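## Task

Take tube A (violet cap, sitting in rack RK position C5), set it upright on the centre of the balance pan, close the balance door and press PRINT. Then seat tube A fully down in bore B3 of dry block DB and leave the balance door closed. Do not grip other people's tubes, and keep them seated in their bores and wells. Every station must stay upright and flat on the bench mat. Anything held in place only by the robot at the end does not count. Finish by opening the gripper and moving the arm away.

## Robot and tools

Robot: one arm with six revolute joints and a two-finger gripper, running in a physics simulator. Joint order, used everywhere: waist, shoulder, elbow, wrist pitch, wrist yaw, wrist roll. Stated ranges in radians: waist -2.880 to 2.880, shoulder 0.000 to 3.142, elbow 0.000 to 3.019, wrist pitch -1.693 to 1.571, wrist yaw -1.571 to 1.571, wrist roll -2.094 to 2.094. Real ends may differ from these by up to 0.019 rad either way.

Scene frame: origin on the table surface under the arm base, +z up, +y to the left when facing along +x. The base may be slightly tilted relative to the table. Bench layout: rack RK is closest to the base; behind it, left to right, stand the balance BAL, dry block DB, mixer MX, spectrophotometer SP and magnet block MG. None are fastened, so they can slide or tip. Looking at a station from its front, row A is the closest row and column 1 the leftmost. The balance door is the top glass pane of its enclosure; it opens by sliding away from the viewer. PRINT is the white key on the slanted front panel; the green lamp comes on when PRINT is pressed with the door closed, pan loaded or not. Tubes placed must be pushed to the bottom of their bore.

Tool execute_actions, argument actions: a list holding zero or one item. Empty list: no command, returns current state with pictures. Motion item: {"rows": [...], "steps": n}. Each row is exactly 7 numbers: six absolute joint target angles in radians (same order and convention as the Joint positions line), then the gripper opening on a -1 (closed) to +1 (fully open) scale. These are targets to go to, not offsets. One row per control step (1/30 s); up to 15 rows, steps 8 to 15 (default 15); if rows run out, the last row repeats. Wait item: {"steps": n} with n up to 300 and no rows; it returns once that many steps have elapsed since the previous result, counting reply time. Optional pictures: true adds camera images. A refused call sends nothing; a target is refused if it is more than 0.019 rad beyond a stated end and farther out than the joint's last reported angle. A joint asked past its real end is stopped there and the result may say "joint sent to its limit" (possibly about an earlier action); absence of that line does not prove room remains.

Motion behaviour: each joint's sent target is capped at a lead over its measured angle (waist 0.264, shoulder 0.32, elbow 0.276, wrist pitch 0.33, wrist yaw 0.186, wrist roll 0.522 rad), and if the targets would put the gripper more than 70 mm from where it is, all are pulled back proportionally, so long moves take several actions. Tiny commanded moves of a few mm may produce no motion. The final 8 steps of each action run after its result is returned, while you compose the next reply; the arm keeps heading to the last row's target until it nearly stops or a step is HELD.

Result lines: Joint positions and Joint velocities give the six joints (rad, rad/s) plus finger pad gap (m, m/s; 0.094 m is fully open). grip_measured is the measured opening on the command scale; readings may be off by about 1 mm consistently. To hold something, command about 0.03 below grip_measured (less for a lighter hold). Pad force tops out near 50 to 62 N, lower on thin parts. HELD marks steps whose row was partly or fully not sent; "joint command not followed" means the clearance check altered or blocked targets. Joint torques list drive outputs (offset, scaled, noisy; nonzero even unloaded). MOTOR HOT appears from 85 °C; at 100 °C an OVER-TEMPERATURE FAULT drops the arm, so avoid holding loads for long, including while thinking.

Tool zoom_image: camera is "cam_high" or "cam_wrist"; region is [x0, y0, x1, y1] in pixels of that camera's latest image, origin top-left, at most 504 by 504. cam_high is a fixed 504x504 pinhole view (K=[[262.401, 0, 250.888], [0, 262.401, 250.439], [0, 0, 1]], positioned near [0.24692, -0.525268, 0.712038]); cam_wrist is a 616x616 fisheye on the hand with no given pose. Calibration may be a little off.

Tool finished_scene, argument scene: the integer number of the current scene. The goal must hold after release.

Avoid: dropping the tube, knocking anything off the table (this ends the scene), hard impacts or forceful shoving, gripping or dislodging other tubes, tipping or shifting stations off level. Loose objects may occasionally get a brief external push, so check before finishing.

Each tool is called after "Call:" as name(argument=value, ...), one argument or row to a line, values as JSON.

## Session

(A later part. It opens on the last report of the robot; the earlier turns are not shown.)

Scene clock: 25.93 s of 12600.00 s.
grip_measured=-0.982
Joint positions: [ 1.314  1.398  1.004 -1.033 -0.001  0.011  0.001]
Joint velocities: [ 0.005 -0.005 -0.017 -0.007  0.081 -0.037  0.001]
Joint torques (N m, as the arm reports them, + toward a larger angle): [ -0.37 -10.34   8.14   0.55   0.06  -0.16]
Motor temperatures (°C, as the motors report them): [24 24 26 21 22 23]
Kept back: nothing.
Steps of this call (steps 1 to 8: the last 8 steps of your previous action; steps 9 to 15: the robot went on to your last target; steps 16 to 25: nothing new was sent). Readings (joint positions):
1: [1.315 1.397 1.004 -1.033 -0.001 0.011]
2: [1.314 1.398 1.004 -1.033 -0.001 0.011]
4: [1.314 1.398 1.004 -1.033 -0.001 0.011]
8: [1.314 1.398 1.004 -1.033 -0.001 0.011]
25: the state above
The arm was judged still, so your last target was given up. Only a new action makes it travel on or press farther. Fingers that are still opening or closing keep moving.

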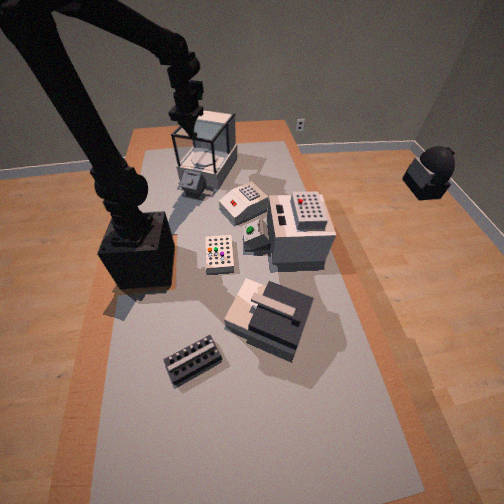

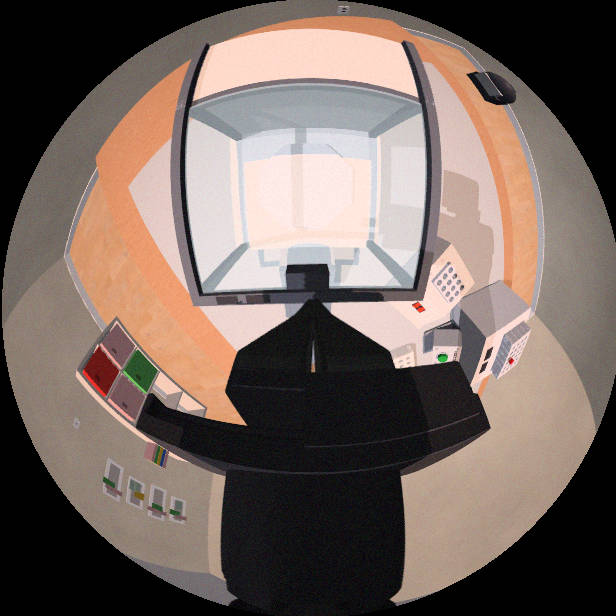

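Call:
execute_actions(
  actions=[
    {"rows":[[1.305,1.4,1.045,-1.03,0,0,-1],[1.305,1.41,1.06,-1.03,0,0,-1],[1.305,1.42,1.07,-1.03,0,0,-1],[1.305,1.43,1.08,-1.03,0,0,-1],[1.305,1.44,1.09,-1.03,0,0,-1],[1.305,1.45,1.1,-1.03,0,0,-1],[1.305,1.46,1.112,-1.035,0,0,-1],[1.305,1.47,1.123,-1.035,0,0,-1],[1.305,1.48,1.134,-1.035,0,0,-1],[1.305,1.49,1.145,-1.04,0,0,-1],[1.305,1.5,1.156,-1.04,0,0,-1],[1.305,1.51,1.167,-1.04,0,0,-1],[1.305,1.52,1.178,-1.045,0,0,-1],[1.305,1.53,1.19,-1.045,0,0,-1]]},
  ],
)

Call:
execute_actions(
  actions=[
    {"steps":25},
  ],
  pictures=true,
)

Call:
zoom_image(
  camera="cam_high",
  region=[150, 80, 250, 180],
)

Scene clock: 26.90 s of 12600.00 s.
grip_measured=-0.982
Joint positions: [ 1.314  1.429  1.036 -1.034 -0.001  0.011  0.001]
Joint velocities: [ 0.005  0.298  0.295 -0.017 -0.11   0.007  0.001]
Joint torques (N m, as the arm reports them, + toward a larger angle): [-0.41 -9.75 11.65  0.15  0.08 -0.16]
Motor temperatures (°C, as the motors report them): [24 24 26 21 22 23]
Steps of this call (steps 1 to 22: nothing new was sent; steps 23 to 29: the first 7 steps of this action). Readings (joint positions):
23: [1.314 1.398 1.004 -1.033 -0.001 0.011]
24: [1.314 1.398 1.005 -1.033 -0.001 0.011]
26: [1.314 1.404 1.010 -1.033 -0.001 0.011]
29: the state above

Scene clock: 27.73 s of 12600.00 s.
grip_measured=-0.982
Joint positions: [ 1.314  1.529  1.137 -1.042 -0.001  0.011  0.001]
Joint velocities: [-0.005 -0.015  0.017 -0.002 -0.037 -0.022 -0.001]
Joint torques (N m, as the arm reports them, + toward a larger angle): [ -0.38 -11.92  11.24   0.02   0.07  -0.17]
Motor temperatures (°C, as the motors report them): [24 24 26 21 22 23]
Kept back: nothing.
Steps of this call (steps 1 to 8: the last 8 steps of your previous action; steps 9 to 25: the robot went on to your last target). Readings (joint positions):
1: [1.314 1.440 1.047 -1.034 -0.001 0.011]
2: [1.314 1.451 1.058 -1.035 -0.001 0.011]
4: [1.314 1.474 1.080 -1.037 -0.001 0.011]
8: [1.314 1.515 1.124 -1.042 -0.001 0.011]
25: the state above

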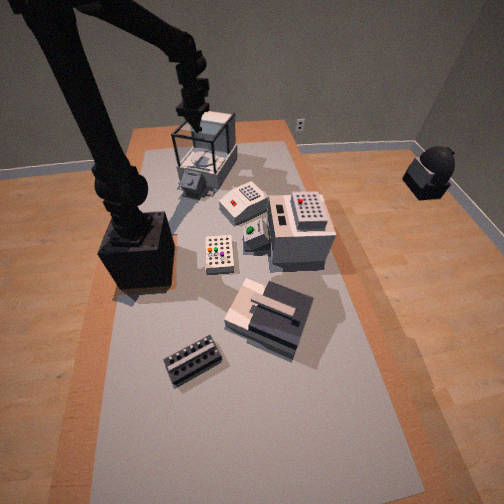

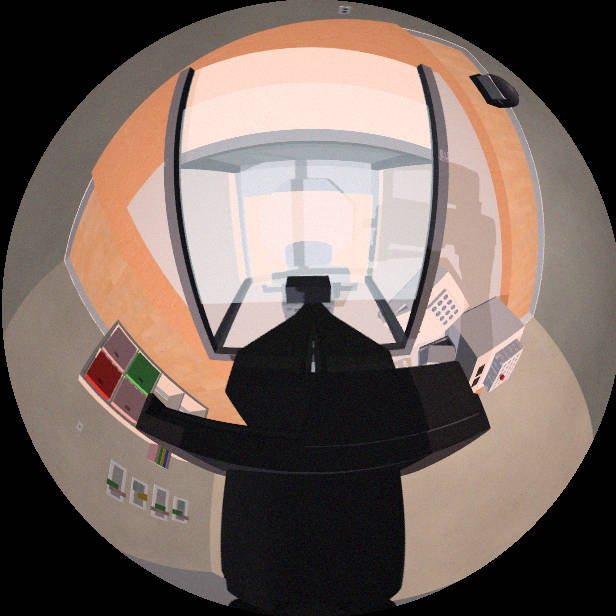

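Region (150, 80, 250, 180) of cam_high's 504x504 image, scaled by 5.040, with more detail than that image has.

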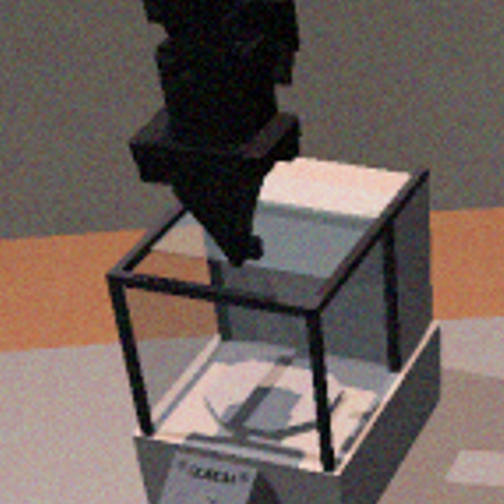

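Working. Continue.

Call:
execute_actions(
  actions=[
    {"rows":[[1.305,1.543,1.205,-1.045,0,0,-1],[1.305,1.556,1.22,-1.05,0,0,-1],[1.305,1.569,1.235,-1.05,0,0,-1],[1.305,1.582,1.25,-1.05,0,0,-1],[1.305,1.595,1.265,-1.055,0,0,-1],[1.305,1.608,1.28,-1.055,0,0,-1],[1.305,1.621,1.295,-1.06,0,0,-1],[1.305,1.634,1.31,-1.06,0,0,-1],[1.305,1.647,1.325,-1.065,0,0,-1],[1.305,1.66,1.34,-1.065,0,0,-1],[1.305,1.673,1.355,-1.07,0,0,-1],[1.305,1.686,1.37,-1.07,0,0,-1],[1.305,1.699,1.385,-1.075,0,0,-1],[1.305,1.712,1.4,-1.075,0,0,-1]]},
  ],
)

Call:
execute_actions(
  actions=[
    {"steps":25},
  ],
  pictures=true,
)

Call:
zoom_image(
  camera="cam_high",
  region=[150, 80, 250, 180],
)

Scene clock: 28.40 s of 12600.00 s.
grip_measured=-0.982
Joint positions: [ 1.314  1.585  1.208 -1.058 -0.001  0.011  0.001]
Joint velocities: [-0.015  0.425  0.525 -0.046 -0.051 -0.037  0.   ]
Joint torques (N m, as the arm reports them, + toward a larger angle): [ -0.38 -12.18  11.49   0.19   0.07  -0.16]
Motor temperatures (°C, as the motors report them): [24 24 26 21 22 23]
Steps of this call (steps 1 to 13: the robot went on to your last target; steps 14 to 20: the first 7 steps of this action). Readings (joint positions):
14: [1.314 1.530 1.138 -1.042 -0.001 0.011]
15: [1.314 1.532 1.142 -1.045 -0.001 0.011]
17: [1.314 1.546 1.160 -1.053 -0.001 0.011]
20: the state above

Scene clock: 29.23 s of 12600.00 s.
grip_measured=-0.982
Joint positions: [ 1.314  1.701  1.357 -1.072 -0.     0.011  0.001]
Joint velocities: [-0.005  0.005 -0.017 -0.012  0.007 -0.037 -0.001]
Joint torques (N m, as the arm reports them, + toward a larger angle): [ -0.46 -13.77  10.68   0.05   0.07  -0.16]
Motor temperatures (°C, as the motors report them): [24 24 27 21 22 23]
Kept back: nothing.
Steps of this call (steps 1 to 8: the last 8 steps of your previous action; steps 9 to 25: the robot went on to your last target). Readings (joint positions):
1: [1.314 1.599 1.226 -1.059 -0.001 0.011]
2: [1.314 1.614 1.243 -1.060 -0.001 0.011]
4: [1.314 1.642 1.277 -1.063 -0.001 0.011]
8: [1.314 1.688 1.339 -1.071 -0.001 0.011]
25: the state above

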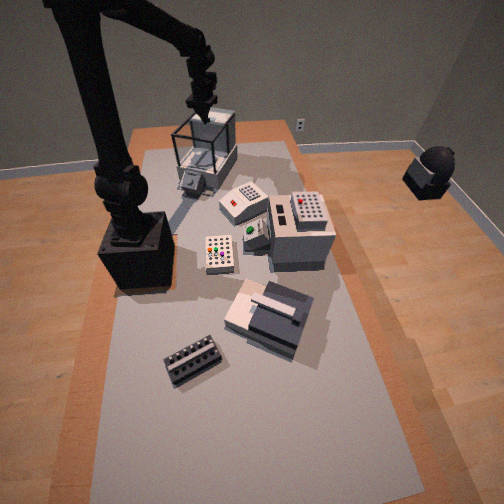

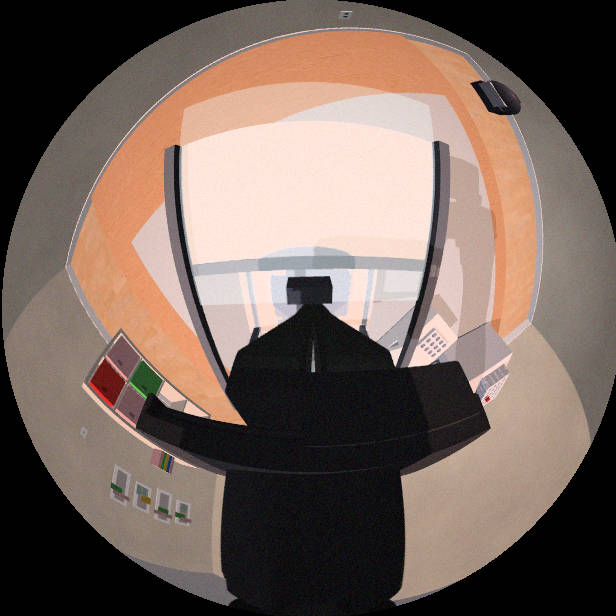

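Region (150, 80, 250, 180) of cam_high's 504x504 image, scaled by 5.040, with more detail than that image has.

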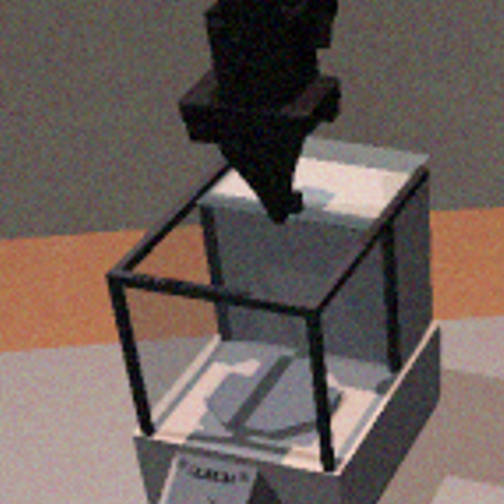

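Call:
execute_actions(
  actions=[
    {"rows":[[1.305,1.725,1.415,-1.075,0,0,-1],[1.305,1.735,1.427,-1.08,0,0,-1],[1.305,1.745,1.44,-1.08,0,0,-1],[1.305,1.755,1.452,-1.08,0,0,-1],[1.305,1.765,1.465,-1.085,0,0,-1],[1.305,1.775,1.477,-1.085,0,0,-1],[1.305,1.785,1.49,-1.09,0,0,-1]]},
  ],
)

Call:
execute_actions(
  actions=[
    {"steps":20},
  ],
  pictures=true,
)

Scene clock: 30.00 s of 12600.00 s.
grip_measured=-0.982
Joint positions: [ 1.314  1.728  1.397 -1.124 -0.     0.011  0.001]
Joint velocities: [-0.005  0.151  0.256 -0.379 -0.081 -0.022 -0.001]
Joint torques (N m, as the arm reports them, + toward a larger angle): [ -0.49 -11.22  13.23   2.11   0.05  -0.16]
Motor temperatures (°C, as the motors report them): [24 24 27 21 22 23]
Steps of this call (steps 1 to 15: the robot went on to your last target; step 16: nothing new was sent; steps 17 to 23: the first 7 steps of this action). Readings (joint positions):
17: [1.314 1.702 1.359 -1.073 -0.000 0.011]
18: [1.314 1.704 1.361 -1.076 -0.000 0.011]
20: [1.314 1.712 1.373 -1.092 -0.000 0.011]
23: the state above

Scene clock: 30.67 s of 12600.00 s.
grip_measured=-0.982
Joint positions: [ 1.314  1.739  1.413 -1.146 -0.     0.011  0.001]
Joint velocities: [-0.015 -0.015 -0.002 -0.007  0.022 -0.051  0.   ]
Joint torques (N m, as the arm reports them, + toward a larger angle): [ -0.44 -11.32  13.2    1.95   0.06  -0.16]
Motor temperatures (°C, as the motors report them): [24 24 27 21 22 23]
Kept back: nothing.
Steps of this call (steps 1 to 8: the last 8 steps of your previous action; steps 9 to 20: the robot went on to your last target). Readings (joint positions):
1: [1.314 1.733 1.405 -1.134 -0.000 0.011]
2: [1.314 1.736 1.409 -1.141 -0.000 0.011]
4: [1.314 1.739 1.413 -1.146 -0.000 0.011]
8: [1.314 1.739 1.413 -1.146 -0.000 0.011]
20: the state above

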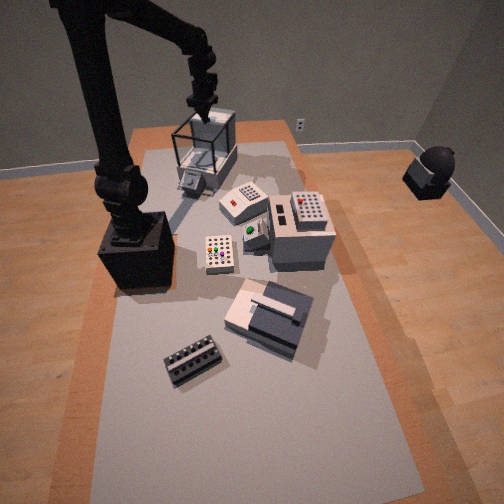

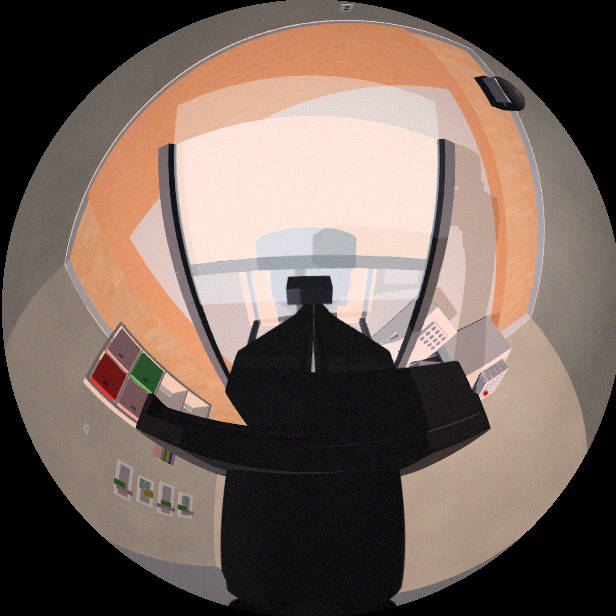

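Call:
execute_actions(
  actions=[
    {"rows":[[1.305,1.68,1.38,-1.07,0,0,-1],[1.305,1.64,1.36,-1.07,0,0,-1],[1.305,1.58,1.32,-1.07,0,0,-1],[1.305,1.5,1.25,-1.07,0,0,-1],[1.305,1.42,1.17,-1.07,0,0,-1],[1.305,1.34,1.09,-1.07,0,0,-1],[1.305,1.27,1.0,-1.07,0,0,-1],[1.305,1.2,0.9,-1.07,0,0,-1]]},
  ],
)

Call:
execute_actions(
  actions=[
    {"rows":[[0.08,1.2,0.75,-1.07,0,0,-0.55]]},
  ],
)

Call:
execute_actions(
  actions=[
    {"steps":30},
  ],
)

Call:
execute_actions(
  actions=[
    {"rows":[[0.08,1.25,0.68,-0.96,0,0,-0.55],[0.08,1.3,0.6,-0.84,0,0,-0.55],[0.08,1.36,0.53,-0.72,0,0,-0.55],[0.08,1.42,0.47,-0.6,0,0,-0.55],[0.08,1.46,0.45,-0.54,0,0,-0.55],[0.08,1.49,0.435,-0.49,0,0,-0.55]]},
  ],
)

Call:
execute_actions(
  actions=[
    {"steps":25},
  ],
  pictures=true,
)

Scene clock: 31.50 s of 12600.00 s.
grip_measured=-0.982
Joint positions: [ 1.314  1.512  1.173 -1.071 -0.     0.011  0.001]
Joint velocities: [-0.005 -1.871 -1.624  0.037  0.007  0.007  0.   ]
Joint torques (N m, as the arm reports them, + toward a larger angle): [ -0.37 -14.86   7.33   0.03   0.05  -0.12]
Motor temperatures (°C, as the motors report them): [24 24 27 21 22 23]
Steps of this call (steps 1 to 15: the robot went on to your last target; steps 16 to 18: nothing new was sent; steps 19 to 25: the first 7 steps of this action). Readings (joint positions):
19: [1.314 1.733 1.406 -1.142 -0.000 0.011]
20: [1.314 1.720 1.390 -1.122 -0.000 0.011]
22: [1.314 1.668 1.331 -1.084 -0.000 0.011]
25: the state above

Scene clock: 32.00 s of 12600.00 s.
grip_measured=-0.553
Joint positions: [ 0.971  1.193  0.754 -1.071 -0.005  0.01   0.021]
Joint velocities: [-2.261  0.278 -0.364  0.012 -0.081  0.022 -0.001]
Joint torques (N m, as the arm reports them, + toward a larger angle): [-0.97 -7.48  8.52  0.    0.21 -0.16]
Motor temperatures (°C, as the motors report them): [24 24 27 21 22 23]
Steps of this call (steps 1 to 8: the last 8 steps of your previous action; steps 9 to 15: the first 7 steps of this action). Readings (joint positions):
9: [1.303 1.154 0.873 -1.078 -0.006 0.010]
10: [1.274 1.156 0.857 -1.072 -0.008 0.010]
12: [1.177 1.165 0.810 -1.071 -0.008 0.010]
15: the state above

Scene clock: 33.00 s of 12600.00 s.
grip_measured=-0.552
Joint positions: [ 0.067  1.214  0.739 -1.07   0.002  0.01   0.021]
Joint velocities: [-0.005  0.005 -0.007  0.042 -0.007  0.022  0.001]
Joint torques (N m, as the arm reports them, + toward a larger angle): [ 0.93 -6.94  8.16  0.06  0.01 -0.16]
Motor temperatures (°C, as the motors report them): [24 24 27 21 22 23]
Kept back: nothing.
Steps of this call (steps 1 to 8: the last 8 steps of your previous action; steps 9 to 30: the robot went on to your last target). Readings (joint positions):
1: [0.892 1.202 0.744 -1.071 -0.004 0.010]
2: [0.810 1.208 0.740 -1.071 -0.003 0.010]
4: [0.643 1.214 0.739 -1.071 -0.002 0.010]
8: [0.306 1.214 0.739 -1.070 -0.001 0.010]
30: the state above

Scene clock: 33.23 s of 12600.00 s.
grip_measured=-0.552
Joint positions: [ 0.067  1.378  0.514 -0.646  0.002  0.01   0.021]
Joint velocities: [-0.015  1.519 -1.126  2.122 -0.081 -0.022 -0.   ]
Joint torques (N m, as the arm reports them, + toward a larger angle): [ 0.91 -5.01  5.13 -0.32  0.02 -0.15]
Motor temperatures (°C, as the motors report them): [24 24 27 21 22 23]
Steps of this call (steps 1 to 7: the first 7 steps of this action). Readings (joint positions):
1: [0.067 1.215 0.731 -1.052 0.002 0.010]
2: [0.067 1.219 0.707 -0.994 0.002 0.010]
4: [0.067 1.254 0.635 -0.852 0.002 0.010]
7: the state above

Scene clock: 34.07 s of 12600.00 s.
grip_measured=-0.552
Joint positions: [ 0.067  1.498  0.412 -0.499  0.002  0.01   0.021]
Joint velocities: [ 0.005 -0.005  0.012 -0.007  0.066  0.022  0.   ]
Joint torques (N m, as the arm reports them, + toward a larger angle): [ 0.96 -6.38  5.61  0.29  0.01 -0.15]
Motor temperatures (°C, as the motors report them): [24 24 27 21 22 23]
Kept back: nothing.
Steps of this call (steps 1 to 8: the last 8 steps of your previous action; steps 9 to 25: the robot went on to your last target). Readings (joint positions):
1: [0.067 1.429 0.479 -0.586 0.002 0.010]
2: [0.067 1.475 0.451 -0.551 0.002 0.010]
4: [0.067 1.527 0.414 -0.528 0.002 0.010]
8: [0.067 1.519 0.404 -0.513 0.002 0.010]
25: the state above

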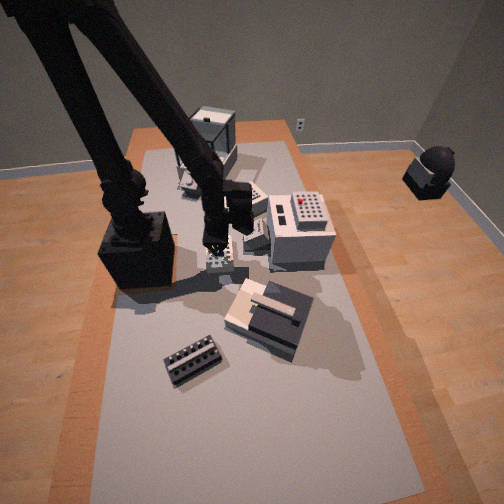

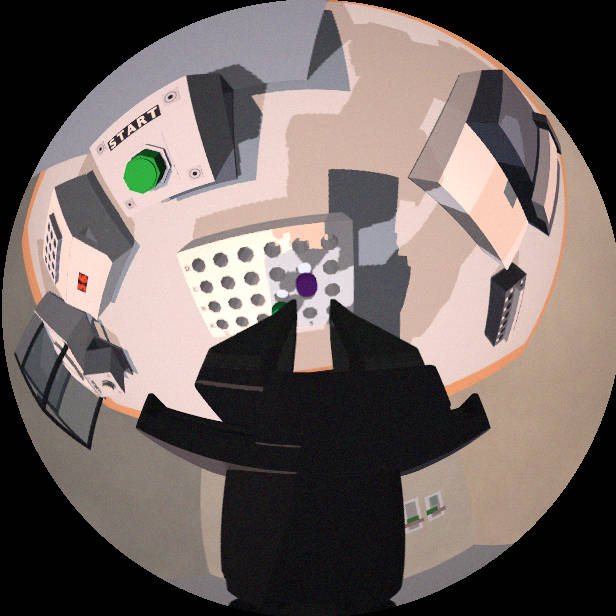

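Call:
execute_actions(
  actions=[
    {"rows":[[0.096,1.5,0.452,-0.47,0,0,-0.55],[0.096,1.505,0.452,-0.46,0,0,-0.55],[0.096,1.51,0.452,-0.455,0,0,-0.55],[0.096,1.52,0.452,-0.45,0,0,-0.55],[0.096,1.53,0.452,-0.44,0,0,-0.55],[0.096,1.54,0.452,-0.43,0,0,-0.55],[0.096,1.55,0.452,-0.42,0,0,-0.55],[0.096,1.558,0.452,-0.412,0,0,-0.55]]},
  ],
)

Call:
execute_actions(
  actions=[
    {"steps":20},
  ],
  pictures=true,
)

Scene clock: 34.63 s of 12600.00 s.
grip_measured=-0.552
Joint positions: [ 0.081  1.52   0.424 -0.449  0.002  0.01   0.021]
Joint velocities: [ 0.005  0.278  0.051  0.291 -0.037  0.095 -0.   ]
Joint torques (N m, as the arm reports them, + toward a larger angle): [ 1.19 -5.35  5.75  0.34  0.01 -0.15]
Motor temperatures (°C, as the motors report them): [24 24 27 21 22 23]
Steps of this call (steps 1 to 10: the robot went on to your last target; steps 11 to 17: the first 7 steps of this action). Readings (joint positions):
11: [0.068 1.498 0.412 -0.497 0.002 0.010]
12: [0.072 1.498 0.412 -0.491 0.002 0.010]
14: [0.078 1.501 0.416 -0.476 0.002 0.010]
17: the state above

Scene clock: 35.30 s of 12600.00 s.
grip_measured=-0.552
Joint positions: [ 0.081  1.558  0.428 -0.424  0.002  0.01   0.021]
Joint velocities: [ 0.005 -0.015 -0.002 -0.002 -0.007 -0.037 -0.   ]
Joint torques (N m, as the arm reports them, + toward a larger angle): [ 1.06 -6.51  5.42  0.48  0.01 -0.15]
Motor temperatures (°C, as the motors report them): [24 24 27 21 22 23]
Kept back: nothing.
Steps of this call (steps 1 to 8: the last 8 steps of your previous action; steps 9 to 20: the robot went on to your last target). Readings (joint positions):
1: [0.081 1.530 0.425 -0.440 0.002 0.010]
2: [0.081 1.540 0.427 -0.432 0.002 0.010]
4: [0.081 1.554 0.428 -0.425 0.002 0.010]
8: [0.081 1.558 0.428 -0.425 0.002 0.010]
20: the state above

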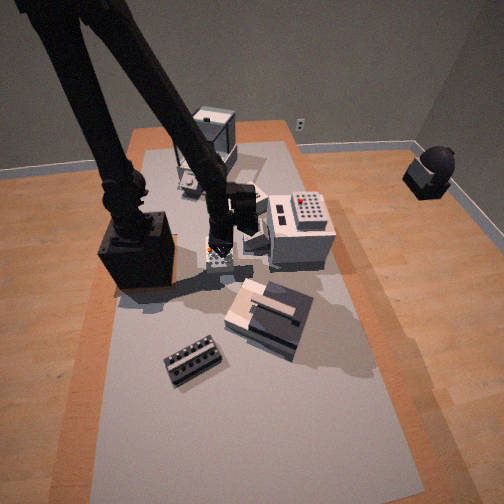

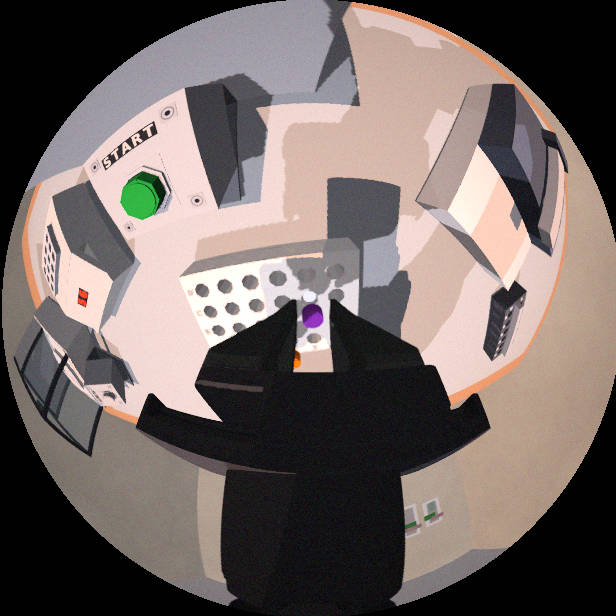

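Grip, lift slowly.

Call:
execute_actions(
  actions=[
    {"rows":[[0.096,1.565,0.44,-0.412,0,0,-0.55],[0.096,1.565,0.43,-0.412,0,0,-0.55],[0.096,1.565,0.43,-0.412,0,0,-0.55],[0.096,1.565,0.43,-0.412,0,0,-0.55],[0.096,1.565,0.43,-0.412,0,0,-0.68],[0.096,1.565,0.43,-0.412,0,0,-0.785]]},
  ],
)

Call:
execute_actions(
  actions=[
    {"rows":[[0.096,1.555,0.452,-0.43,0,0,-0.785],[0.096,1.545,0.456,-0.445,0,0,-0.785],[0.096,1.535,0.46,-0.46,0,0,-0.785],[0.096,1.525,0.464,-0.473,0,0,-0.785],[0.096,1.515,0.468,-0.486,0,0,-0.785],[0.096,1.505,0.472,-0.5,0,0,-0.785],[0.096,1.495,0.476,-0.513,0,0,-0.785],[0.096,1.485,0.48,-0.527,0,0,-0.785],[0.096,1.475,0.484,-0.54,0,0,-0.785],[0.096,1.465,0.488,-0.554,0,0,-0.785],[0.096,1.455,0.492,-0.568,0,0,-0.785],[0.096,1.445,0.496,-0.582,0,0,-0.785],[0.096,1.435,0.5,-0.596,0,0,-0.785],[0.096,1.425,0.504,-0.61,0,0,-0.785],[0.096,1.415,0.508,-0.624,0,0,-0.785]]},
  ],
)

Call:
execute_actions(
  actions=[
    {"steps":20},
  ],
  pictures=true,
)

Call:
zoom_image(
  camera="cam_high",
  region=[180, 200, 270, 290],
)

Scene clock: 36.13 s of 12600.00 s.
grip_measured=-0.763
Joint positions: [ 0.081  1.558  0.428 -0.424  0.001  0.01   0.011]
Joint velocities: [-0.015  0.005 -0.007 -0.007 -0.051 -0.066 -0.016]
Joint torques (N m, as the arm reports them, + toward a larger angle): [ 0.98 -5.98  3.79  0.47  0.03 -0.15]
Motor temperatures (°C, as the motors report them): [24 24 27 21 22 23]
Steps of this call (steps 1 to 15: the robot went on to your last target; steps 16 to 18: nothing new was sent; steps 19 to 25: the first 7 steps of this action). Readings (joint positions):
19: [0.081 1.558 0.428 -0.424 0.002 0.010]
20: [0.081 1.558 0.428 -0.424 0.002 0.010]
22: [0.081 1.558 0.428 -0.424 0.002 0.010]
25: the state above

Scene clock: 36.63 s of 12600.00 s.
grip_measured=-0.769
Joint positions: [ 0.081  1.535  0.438 -0.478  0.001  0.01   0.011]
Joint velocities: [-0.015 -0.298  0.095 -0.403 -0.051  0.037 -0.   ]
Joint torques (N m, as the arm reports them, + toward a larger angle): [ 0.98 -8.13  6.28 -0.12  0.04 -0.15]
Motor temperatures (°C, as the motors report them): [24 24 27 21 22 23]
Steps of this call (steps 1 to 8: the last 8 steps of your previous action; steps 9 to 15: the first 7 steps of this action). Readings (joint positions):
9: [0.081 1.558 0.428 -0.424 0.001 0.010]
10: [0.081 1.558 0.428 -0.426 0.001 0.010]
12: [0.081 1.555 0.431 -0.441 0.001 0.010]
15: the state above

Scene clock: 37.30 s of 12600.00 s.
grip_measured=-0.769
Joint positions: [ 0.081  1.421  0.477 -0.615  0.001  0.01   0.011]
Joint velocities: [-0.005  0.005  0.002  0.007 -0.081 -0.037 -0.   ]
Joint torques (N m, as the arm reports them, + toward a larger angle): [ 1.18 -6.45  7.18 -0.27  0.05 -0.15]
Motor temperatures (°C, as the motors report them): [24 24 27 21 22 23]
Kept back: nothing.
Steps of this call (steps 1 to 8: the last 8 steps of your previous action; steps 9 to 20: the robot went on to your last target). Readings (joint positions):
1: [0.081 1.524 0.441 -0.491 0.001 0.010]
2: [0.081 1.512 0.445 -0.505 0.001 0.010]
4: [0.081 1.489 0.451 -0.533 0.001 0.010]
8: [0.081 1.446 0.467 -0.588 0.001 0.010]
20: the state above

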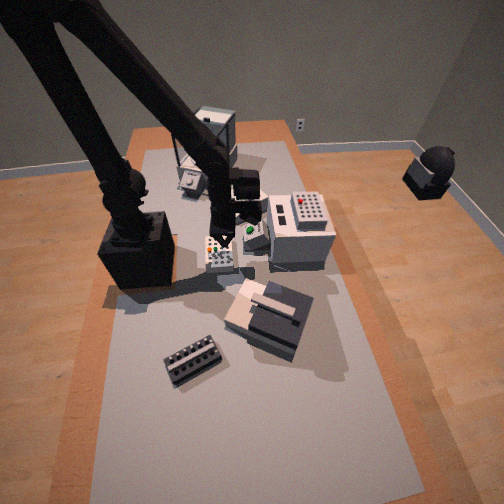

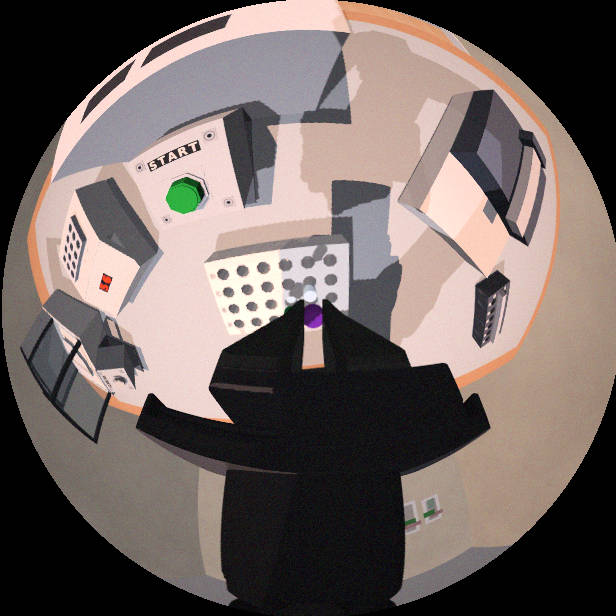

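Region (180, 200, 270, 290) of cam_high's 504x504 image, scaled by 5.600, with more detail than that image has.

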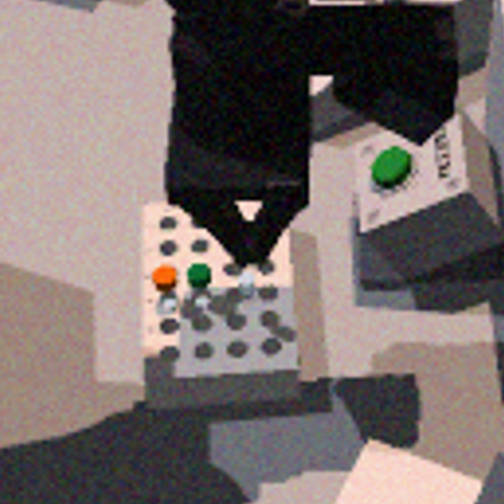

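Call:
execute_actions(
  actions=[
    {"rows":[[0.096,1.39,0.55,-0.69,0,0,-0.8],[0.096,1.37,0.6,-0.75,0,0,-0.8],[0.096,1.35,0.65,-0.81,0,0,-0.8],[0.096,1.33,0.7,-0.87,0,0,-0.8],[0.096,1.31,0.75,-0.93,0,0,-0.8],[0.15,1.3,0.8,-0.98,0,0,-0.8],[0.22,1.3,0.85,-1.02,0,0,-0.8],[0.3,1.3,0.9,-1.06,0,0,-0.8],[0.38,1.3,0.95,-1.1,0,0,-0.8],[0.46,1.3,1.0,-1.14,0,0,-0.8],[0.54,1.3,1.05,-1.18,0,0,-0.8],[0.62,1.3,1.1,-1.2,0,0,-0.8],[0.7,1.3,1.14,-1.22,0,0,-0.8],[0.78,1.32,1.17,-1.23,0,0,-0.8],[0.86,1.34,1.2,-1.24,0,0,-0.8]]},
  ],
)

Call:
execute_actions(
  actions=[
    {"rows":[[0.93,1.36,1.22,-1.24,0,0,-0.8],[1.0,1.38,1.24,-1.23,0,0,-0.8],[1.07,1.4,1.26,-1.23,0,0,-0.8],[1.13,1.42,1.28,-1.22,0,0,-0.8],[1.19,1.44,1.3,-1.22,0,0,-0.8],[1.24,1.46,1.32,-1.21,0,0,-0.8],[1.28,1.48,1.33,-1.2,0,0,-0.8],[1.31,1.5,1.34,-1.19,0,0,-0.8],[1.325,1.52,1.34,-1.18,0,0,-0.8],[1.325,1.53,1.34,-1.17,0,0,-0.8]]},
  ],
)

Call:
execute_actions(
  actions=[
    {"steps":30},
  ],
  pictures=true,
)

Scene clock: 39.37 s of 12600.00 s.
grip_measured=-0.777
Joint positions: [ 0.091  1.366  0.633 -0.864  0.002  0.01   0.01 ]
Joint velocities: [ 0.327 -0.337  1.013 -0.96   0.022 -0.007 -0.   ]
Joint torques (N m, as the arm reports them, + toward a larger angle): [ 3.64 -7.63  9.34  0.06 -0.04 -0.09]
Motor temperatures (°C, as the motors report them): [24 24 27 21 22 23]
Steps of this call (steps 1 to 15: the robot went on to your last target; steps 16 to 55: nothing new was sent; steps 56 to 62: the first 7 steps of this action). Readings (joint positions):
56: [0.081 1.420 0.482 -0.628 0.001 0.010]
57: [0.081 1.417 0.494 -0.663 0.001 0.010]
59: [0.081 1.402 0.539 -0.753 0.001 0.010]
62: the state above

Scene clock: 39.87 s of 12600.00 s.
grip_measured=-0.778
Joint positions: [ 0.638  1.384  1.13  -1.17   0.003  0.01   0.01 ]
Joint velocities: [ 1.197  0.415  0.872 -0.022  0.007 -0.022 -0.001]
Joint torques (N m, as the arm reports them, + toward a larger angle): [ 0.79 -8.33 10.39 -0.25  0.01 -0.11]
Motor temperatures (°C, as the motors report them): [24 24 27 21 22 23]
Steps of this call (steps 1 to 8: the last 8 steps of your previous action; steps 9 to 15: the first 7 steps of this action). Readings (joint positions):
9: [0.395 1.338 0.938 -1.114 0.003 0.010]
10: [0.435 1.340 0.970 -1.132 0.003 0.010]
12: [0.516 1.350 1.035 -1.155 0.003 0.010]
15: the state above

Scene clock: 40.87 s of 12600.00 s.
grip_measured=-0.778
Joint positions: [ 1.334  1.543  1.291 -1.17  -0.002  0.01   0.01 ]
Joint velocities: [ 0.015 -0.005 -0.007  0.007  0.037  0.051  0.002]
Joint torques (N m, as the arm reports them, + toward a larger angle): [ -0.12 -13.91  11.44   0.12   0.11  -0.16]
Motor temperatures (°C, as the motors report them): [24 24 27 21 22 23]
Kept back: nothing.
Steps of this call (steps 1 to 8: the last 8 steps of your previous action; steps 9 to 30: the robot went on to your last target). Readings (joint positions):
1: [0.680 1.398 1.160 -1.170 0.003 0.010]
2: [0.723 1.415 1.187 -1.170 0.003 0.010]
4: [0.812 1.449 1.229 -1.170 0.003 0.010]
8: [0.998 1.503 1.260 -1.170 0.003 0.010]
30: the state above

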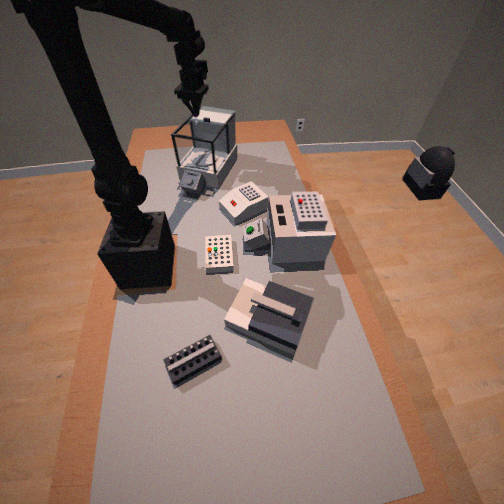

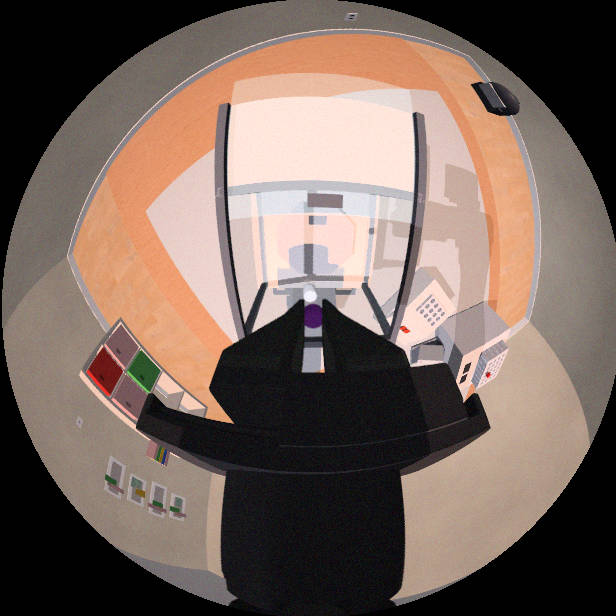

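Call:
execute_actions(
  actions=[
    {"rows":[[1.305,1.535,1.29,-1.15,0,0,-0.8],[1.305,1.54,1.277,-1.13,0,0,-0.8],[1.305,1.546,1.264,-1.11,0,0,-0.8],[1.305,1.552,1.251,-1.09,0,0,-0.8],[1.305,1.558,1.238,-1.07,0,0,-0.8],[1.305,1.564,1.225,-1.05,0,0,-0.8],[1.305,1.57,1.212,-1.03,0,0,-0.8],[1.305,1.576,1.199,-1.01,0,0,-0.8],[1.305,1.582,1.186,-0.99,0,0,-0.8],[1.305,1.588,1.173,-0.97,0,0,-0.8],[1.305,1.594,1.16,-0.95,0,0,-0.8],[1.305,1.6,1.147,-0.93,0,0,-0.8],[1.305,1.606,1.134,-0.91,0,0,-0.8]]},
  ],
)

Call:
execute_actions(
  actions=[
    {"steps":25},
  ],
  pictures=true,
)

Call:
zoom_image(
  camera="cam_high",
  region=[150, 80, 250, 180],
)

Scene clock: 42.00 s of 12600.00 s.
grip_measured=-0.778
Joint positions: [ 1.32   1.546  1.233 -1.079 -0.002  0.01   0.01 ]
Joint velocities: [-0.063  0.063 -0.398  0.549 -0.037  0.051 -0.   ]
Joint torques (N m, as the arm reports them, + toward a larger angle): [ -0.76 -10.92   7.84   0.45   0.11  -0.16]
Motor temperatures (°C, as the motors report them): [24 24 27 21 22 23]
Steps of this call (steps 1 to 15: the robot went on to your last target; steps 16 to 27: nothing new was sent; steps 28 to 34: the first 7 steps of this action). Readings (joint positions):
28: [1.333 1.543 1.290 -1.169 -0.002 0.010]
29: [1.332 1.543 1.287 -1.162 -0.002 0.010]
31: [1.327 1.543 1.272 -1.133 -0.002 0.010]
34: the state above

Scene clock: 42.83 s of 12600.00 s.
grip_measured=-0.778
Joint positions: [ 1.318  1.62   1.117 -0.922 -0.002  0.01   0.01 ]
Joint velocities: [-0.005 -0.005 -0.002  0.007 -0.022 -0.11   0.   ]
Joint torques (N m, as the arm reports them, + toward a larger angle): [ -0.66 -13.72   8.22   0.52   0.1   -0.16]
Motor temperatures (°C, as the motors report them): [24 24 27 21 22 23]
Kept back: nothing.
Steps of this call (steps 1 to 8: the last 8 steps of your previous action; steps 9 to 25: the robot went on to your last target). Readings (joint positions):
1: [1.319 1.550 1.220 -1.060 -0.002 0.010]
2: [1.318 1.555 1.206 -1.041 -0.002 0.010]
4: [1.318 1.570 1.179 -1.001 -0.002 0.010]
8: [1.318 1.604 1.130 -0.937 -0.002 0.010]
25: the state above

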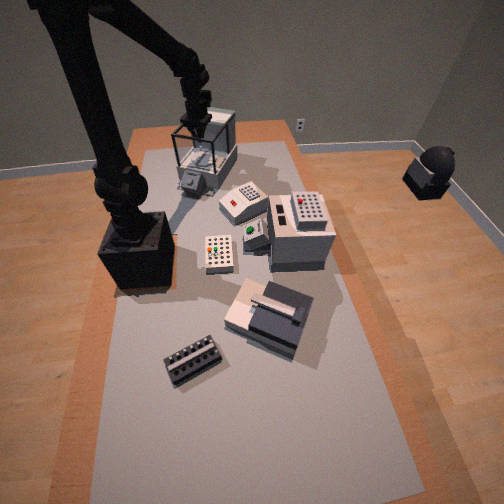

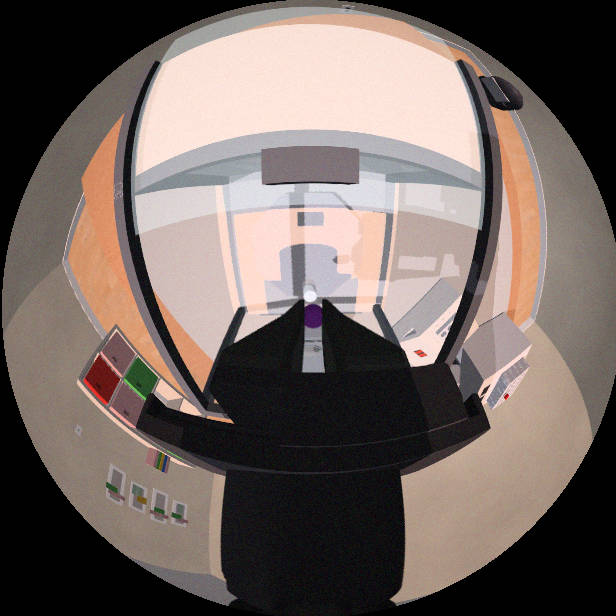

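Region (150, 80, 250, 180) of cam_high's 504x504 image, scaled by 5.040, with more detail than that image has.

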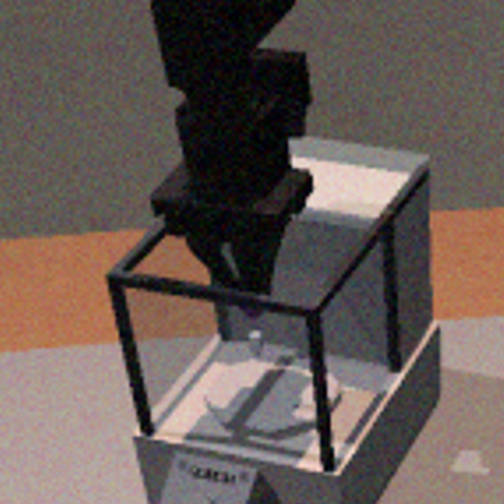

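Call:
execute_actions(
  actions=[
    {"rows":[[1.305,1.615,1.13,-0.9,0,0,-0.8],[1.305,1.62,1.126,-0.89,0,0,-0.8],[1.305,1.625,1.122,-0.88,0,0,-0.8],[1.305,1.63,1.118,-0.87,0,0,-0.8],[1.305,1.635,1.114,-0.86,0,0,-0.8],[1.305,1.64,1.11,-0.85,0,0,-0.8],[1.305,1.645,1.106,-0.84,0,0,-0.8]]},
  ],
)

Call:
execute_actions(
  actions=[
    {"steps":25},
  ],
  pictures=true,
)

Call:
zoom_image(
  camera="cam_high",
  region=[150, 80, 250, 180],
)

Scene clock: 43.50 s of 12600.00 s.
grip_measured=-0.778
Joint positions: [ 1.318  1.623  1.111 -0.871 -0.002  0.01   0.01 ]
Joint velocities: [-0.015  0.063 -0.085  0.315  0.007 -0.037  0.   ]
Joint torques (N m, as the arm reports them, + toward a larger angle): [ -0.68 -11.45   6.86   0.47   0.1   -0.16]
Motor temperatures (°C, as the motors report them): [24 24 27 21 22 23]
Steps of this call (steps 1 to 13: the robot went on to your last target; steps 14 to 20: the first 7 steps of this action). Readings (joint positions):
14: [1.318 1.620 1.117 -0.921 -0.002 0.010]
15: [1.318 1.620 1.117 -0.917 -0.002 0.010]
17: [1.318 1.620 1.117 -0.902 -0.002 0.010]
20: the state above

Scene clock: 44.33 s of 12600.00 s.
grip_measured=-0.778
Joint positions: [ 1.318  1.645  1.098 -0.853 -0.002  0.01   0.01 ]
Joint velocities: [-0.015  0.005  0.002 -0.017  0.007  0.007 -0.002]
Joint torques (N m, as the arm reports them, + toward a larger angle): [ -0.68 -12.93   7.34   0.61   0.1   -0.16]
Motor temperatures (°C, as the motors report them): [24 24 27 21 22 23]
Kept back: nothing.
Steps of this call (steps 1 to 8: the last 8 steps of your previous action; steps 9 to 25: the robot went on to your last target). Readings (joint positions):
1: [1.318 1.627 1.109 -0.863 -0.002 0.010]
2: [1.318 1.630 1.107 -0.858 -0.002 0.010]
4: [1.318 1.638 1.103 -0.854 -0.002 0.010]
8: [1.318 1.644 1.098 -0.854 -0.002 0.010]
25: the state above

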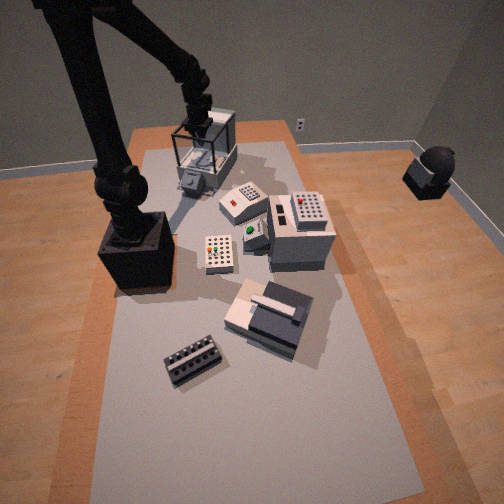

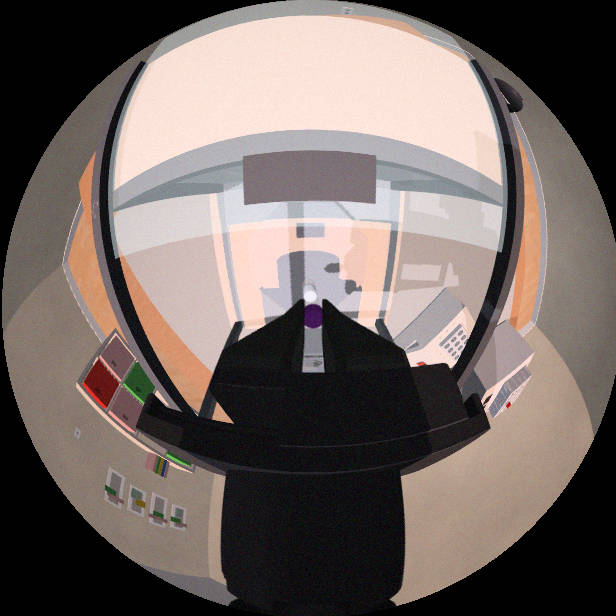

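Region (150, 80, 250, 180) of cam_high's 504x504 image, scaled by 5.040, with more detail than that image has.

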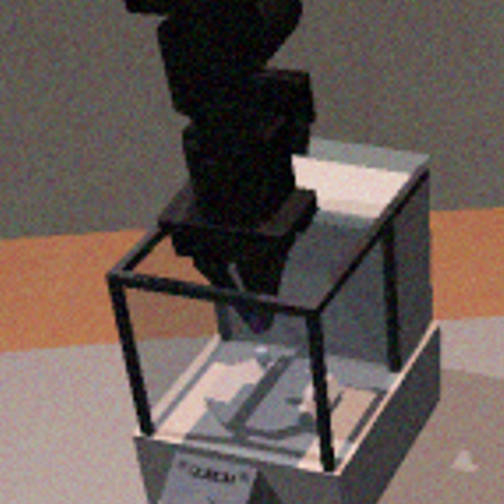

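Call:
execute_actions(
  actions=[
    {"rows":[[1.305,1.65,1.102,-0.835,0,0,-0.8],[1.305,1.654,1.099,-0.83,0,0,-0.8],[1.305,1.658,1.096,-0.825,0,0,-0.8],[1.305,1.662,1.093,-0.82,0,0,-0.8],[1.305,1.665,1.09,-0.81,0,0,-0.8]]},
  ],
)

Call:
execute_actions(
  actions=[
    {"steps":25},
  ],
  pictures=true,
)

Call:
zoom_image(
  camera="cam_high",
  region=[170, 110, 240, 180],
)

Scene clock: 45.03 s of 12600.00 s.
grip_measured=-0.778
Joint positions: [ 1.318  1.653  1.089 -0.827 -0.002  0.01   0.01 ]
Joint velocities: [-0.005  0.073 -0.051  0.071 -0.022  0.037  0.   ]
Joint torques (N m, as the arm reports them, + toward a larger angle): [ -0.67 -12.46   6.87   0.64   0.1   -0.16]
Motor temperatures (°C, as the motors report them): [24 24 27 21 22 23]
Steps of this call (steps 1 to 14: the robot went on to your last target; steps 15 to 21: the first 7 steps of this action). Readings (joint positions):
15: [1.318 1.645 1.098 -0.852 -0.002 0.010]
16: [1.318 1.645 1.097 -0.850 -0.002 0.010]
18: [1.318 1.646 1.095 -0.842 -0.002 0.010]
21: the state above

Scene clock: 45.87 s of 12600.00 s.
grip_measured=-0.778
Joint positions: [ 1.318  1.663  1.084 -0.823 -0.002  0.01   0.01 ]
Joint velocities: [ 0.005 -0.024  0.007 -0.012 -0.037  0.007 -0.002]
Joint torques (N m, as the arm reports them, + toward a larger angle): [ -0.72 -12.82   7.06   0.6    0.1   -0.16]
Motor temperatures (°C, as the motors report them): [24 24 27 21 22 23]
Kept back: nothing.
Steps of this call (steps 1 to 8: the last 8 steps of your previous action; steps 9 to 25: the robot went on to your last target). Readings (joint positions):
1: [1.318 1.656 1.088 -0.825 -0.002 0.010]
2: [1.318 1.658 1.087 -0.824 -0.002 0.010]
4: [1.318 1.662 1.084 -0.824 -0.002 0.010]
8: [1.318 1.663 1.084 -0.824 -0.002 0.010]
25: the state above

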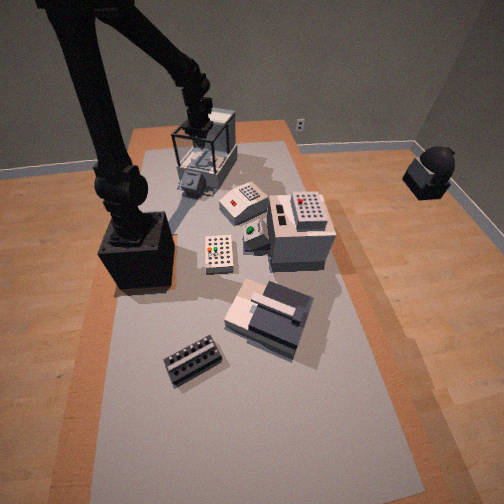

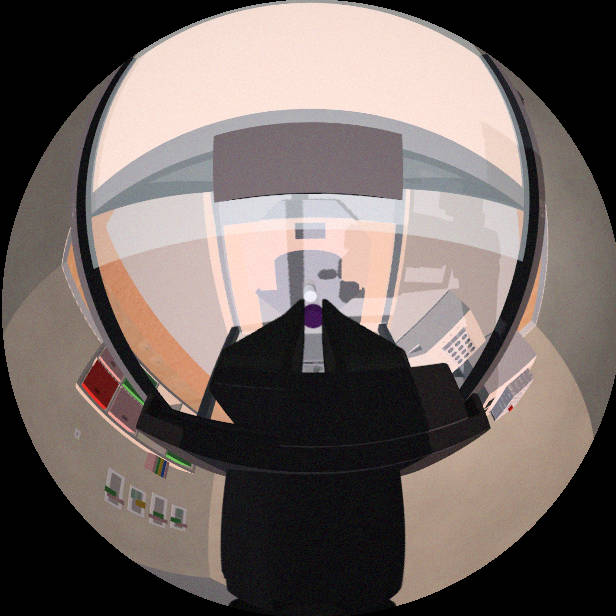

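Region (170, 110, 240, 180) of cam_high's 504x504 image, scaled by 7.200, with more detail than that image has.

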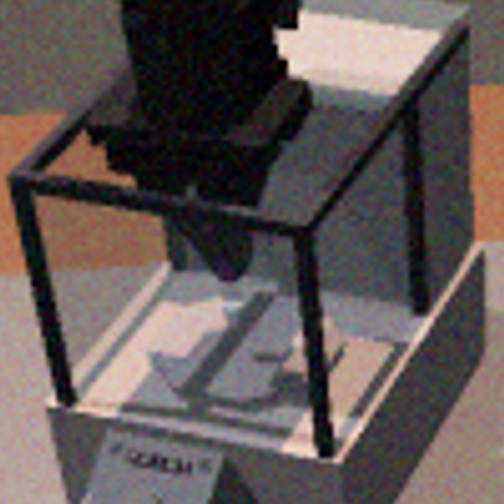

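Call:
execute_actions(
  actions=[
    {"rows":[[1.305,1.667,1.085,-0.805,0,0,-0.8],[1.305,1.669,1.081,-0.8,0,0,-0.8],[1.305,1.671,1.077,-0.795,0,0,-0.8],[1.305,1.673,1.073,-0.79,0,0,-0.8],[1.305,1.675,1.069,-0.78,0,0,-0.8]]},
  ],
)

Call:
execute_actions(
  actions=[
    {"steps":25},
  ],
  pictures=true,
)

Call:
zoom_image(
  camera="cam_high",
  region=[170, 110, 240, 180],
)

Scene clock: 46.70 s of 12600.00 s.
grip_measured=-0.778
Joint positions: [ 1.318  1.665  1.067 -0.797 -0.002  0.01   0.01 ]
Joint velocities: [ 0.005  0.024 -0.061  0.081 -0.007 -0.051  0.   ]
Joint torques (N m, as the arm reports them, + toward a larger angle): [ -0.66 -12.6    6.93   0.6    0.1   -0.16]
Motor temperatures (°C, as the motors report them): [24 24 27 21 22 23]
Steps of this call (steps 1 to 15: the robot went on to your last target; steps 16 to 18: nothing new was sent; steps 19 to 25: the first 7 steps of this action). Readings (joint positions):
19: [1.318 1.663 1.083 -0.823 -0.002 0.010]
20: [1.318 1.663 1.082 -0.820 -0.002 0.010]
22: [1.318 1.663 1.077 -0.811 -0.002 0.010]
25: the state above

Scene clock: 47.53 s of 12600.00 s.
grip_measured=-0.778
Joint positions: [ 1.318  1.672  1.063 -0.793 -0.002  0.01   0.01 ]
Joint velocities: [-0.005  0.005  0.002 -0.022  0.066 -0.051  0.001]
Joint torques (N m, as the arm reports them, + toward a larger angle): [ -0.73 -12.58   6.88   0.62   0.1   -0.16]
Motor temperatures (°C, as the motors report them): [24 24 27 21 22 23]
Kept back: nothing.
Steps of this call (steps 1 to 8: the last 8 steps of your previous action; steps 9 to 15: the robot went on to your last target; steps 16 to 25: nothing new was sent). Readings (joint positions):
1: [1.318 1.667 1.066 -0.796 -0.002 0.010]
2: [1.318 1.668 1.064 -0.795 -0.002 0.010]
4: [1.318 1.671 1.063 -0.795 -0.002 0.010]
8: [1.318 1.672 1.063 -0.794 -0.002 0.010]
25: the state above
The arm was judged still, so your last target was given up. Only a new action makes it travel on or press farther. Fingers that are still opening or closing keep moving.

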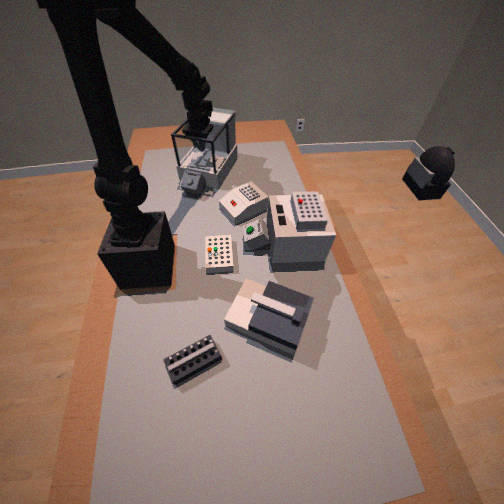

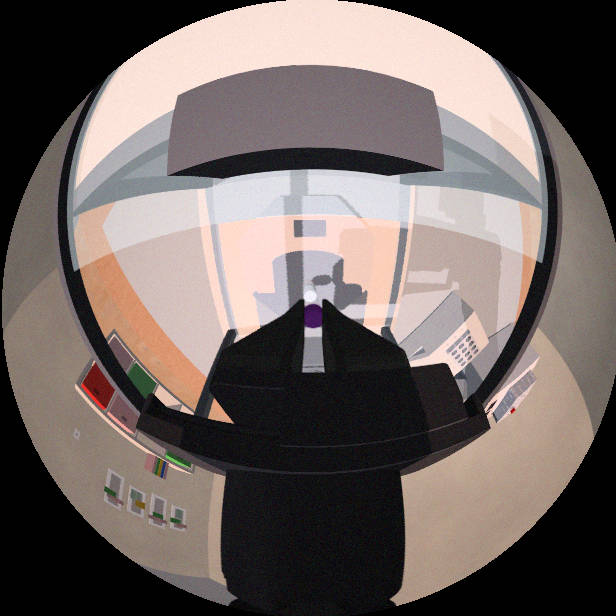

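Region (170, 110, 240, 180) of cam_high's 504x504 image, scaled by 7.200, with more detail than that image has.

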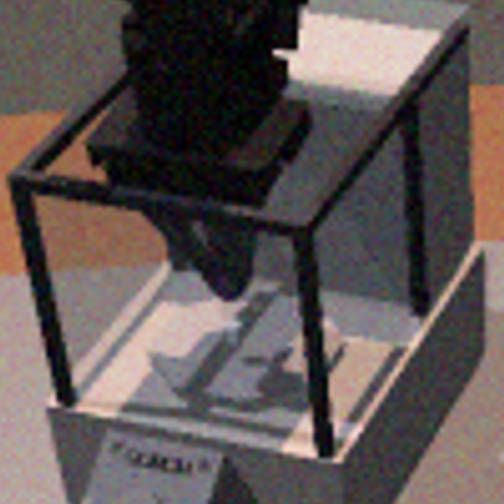

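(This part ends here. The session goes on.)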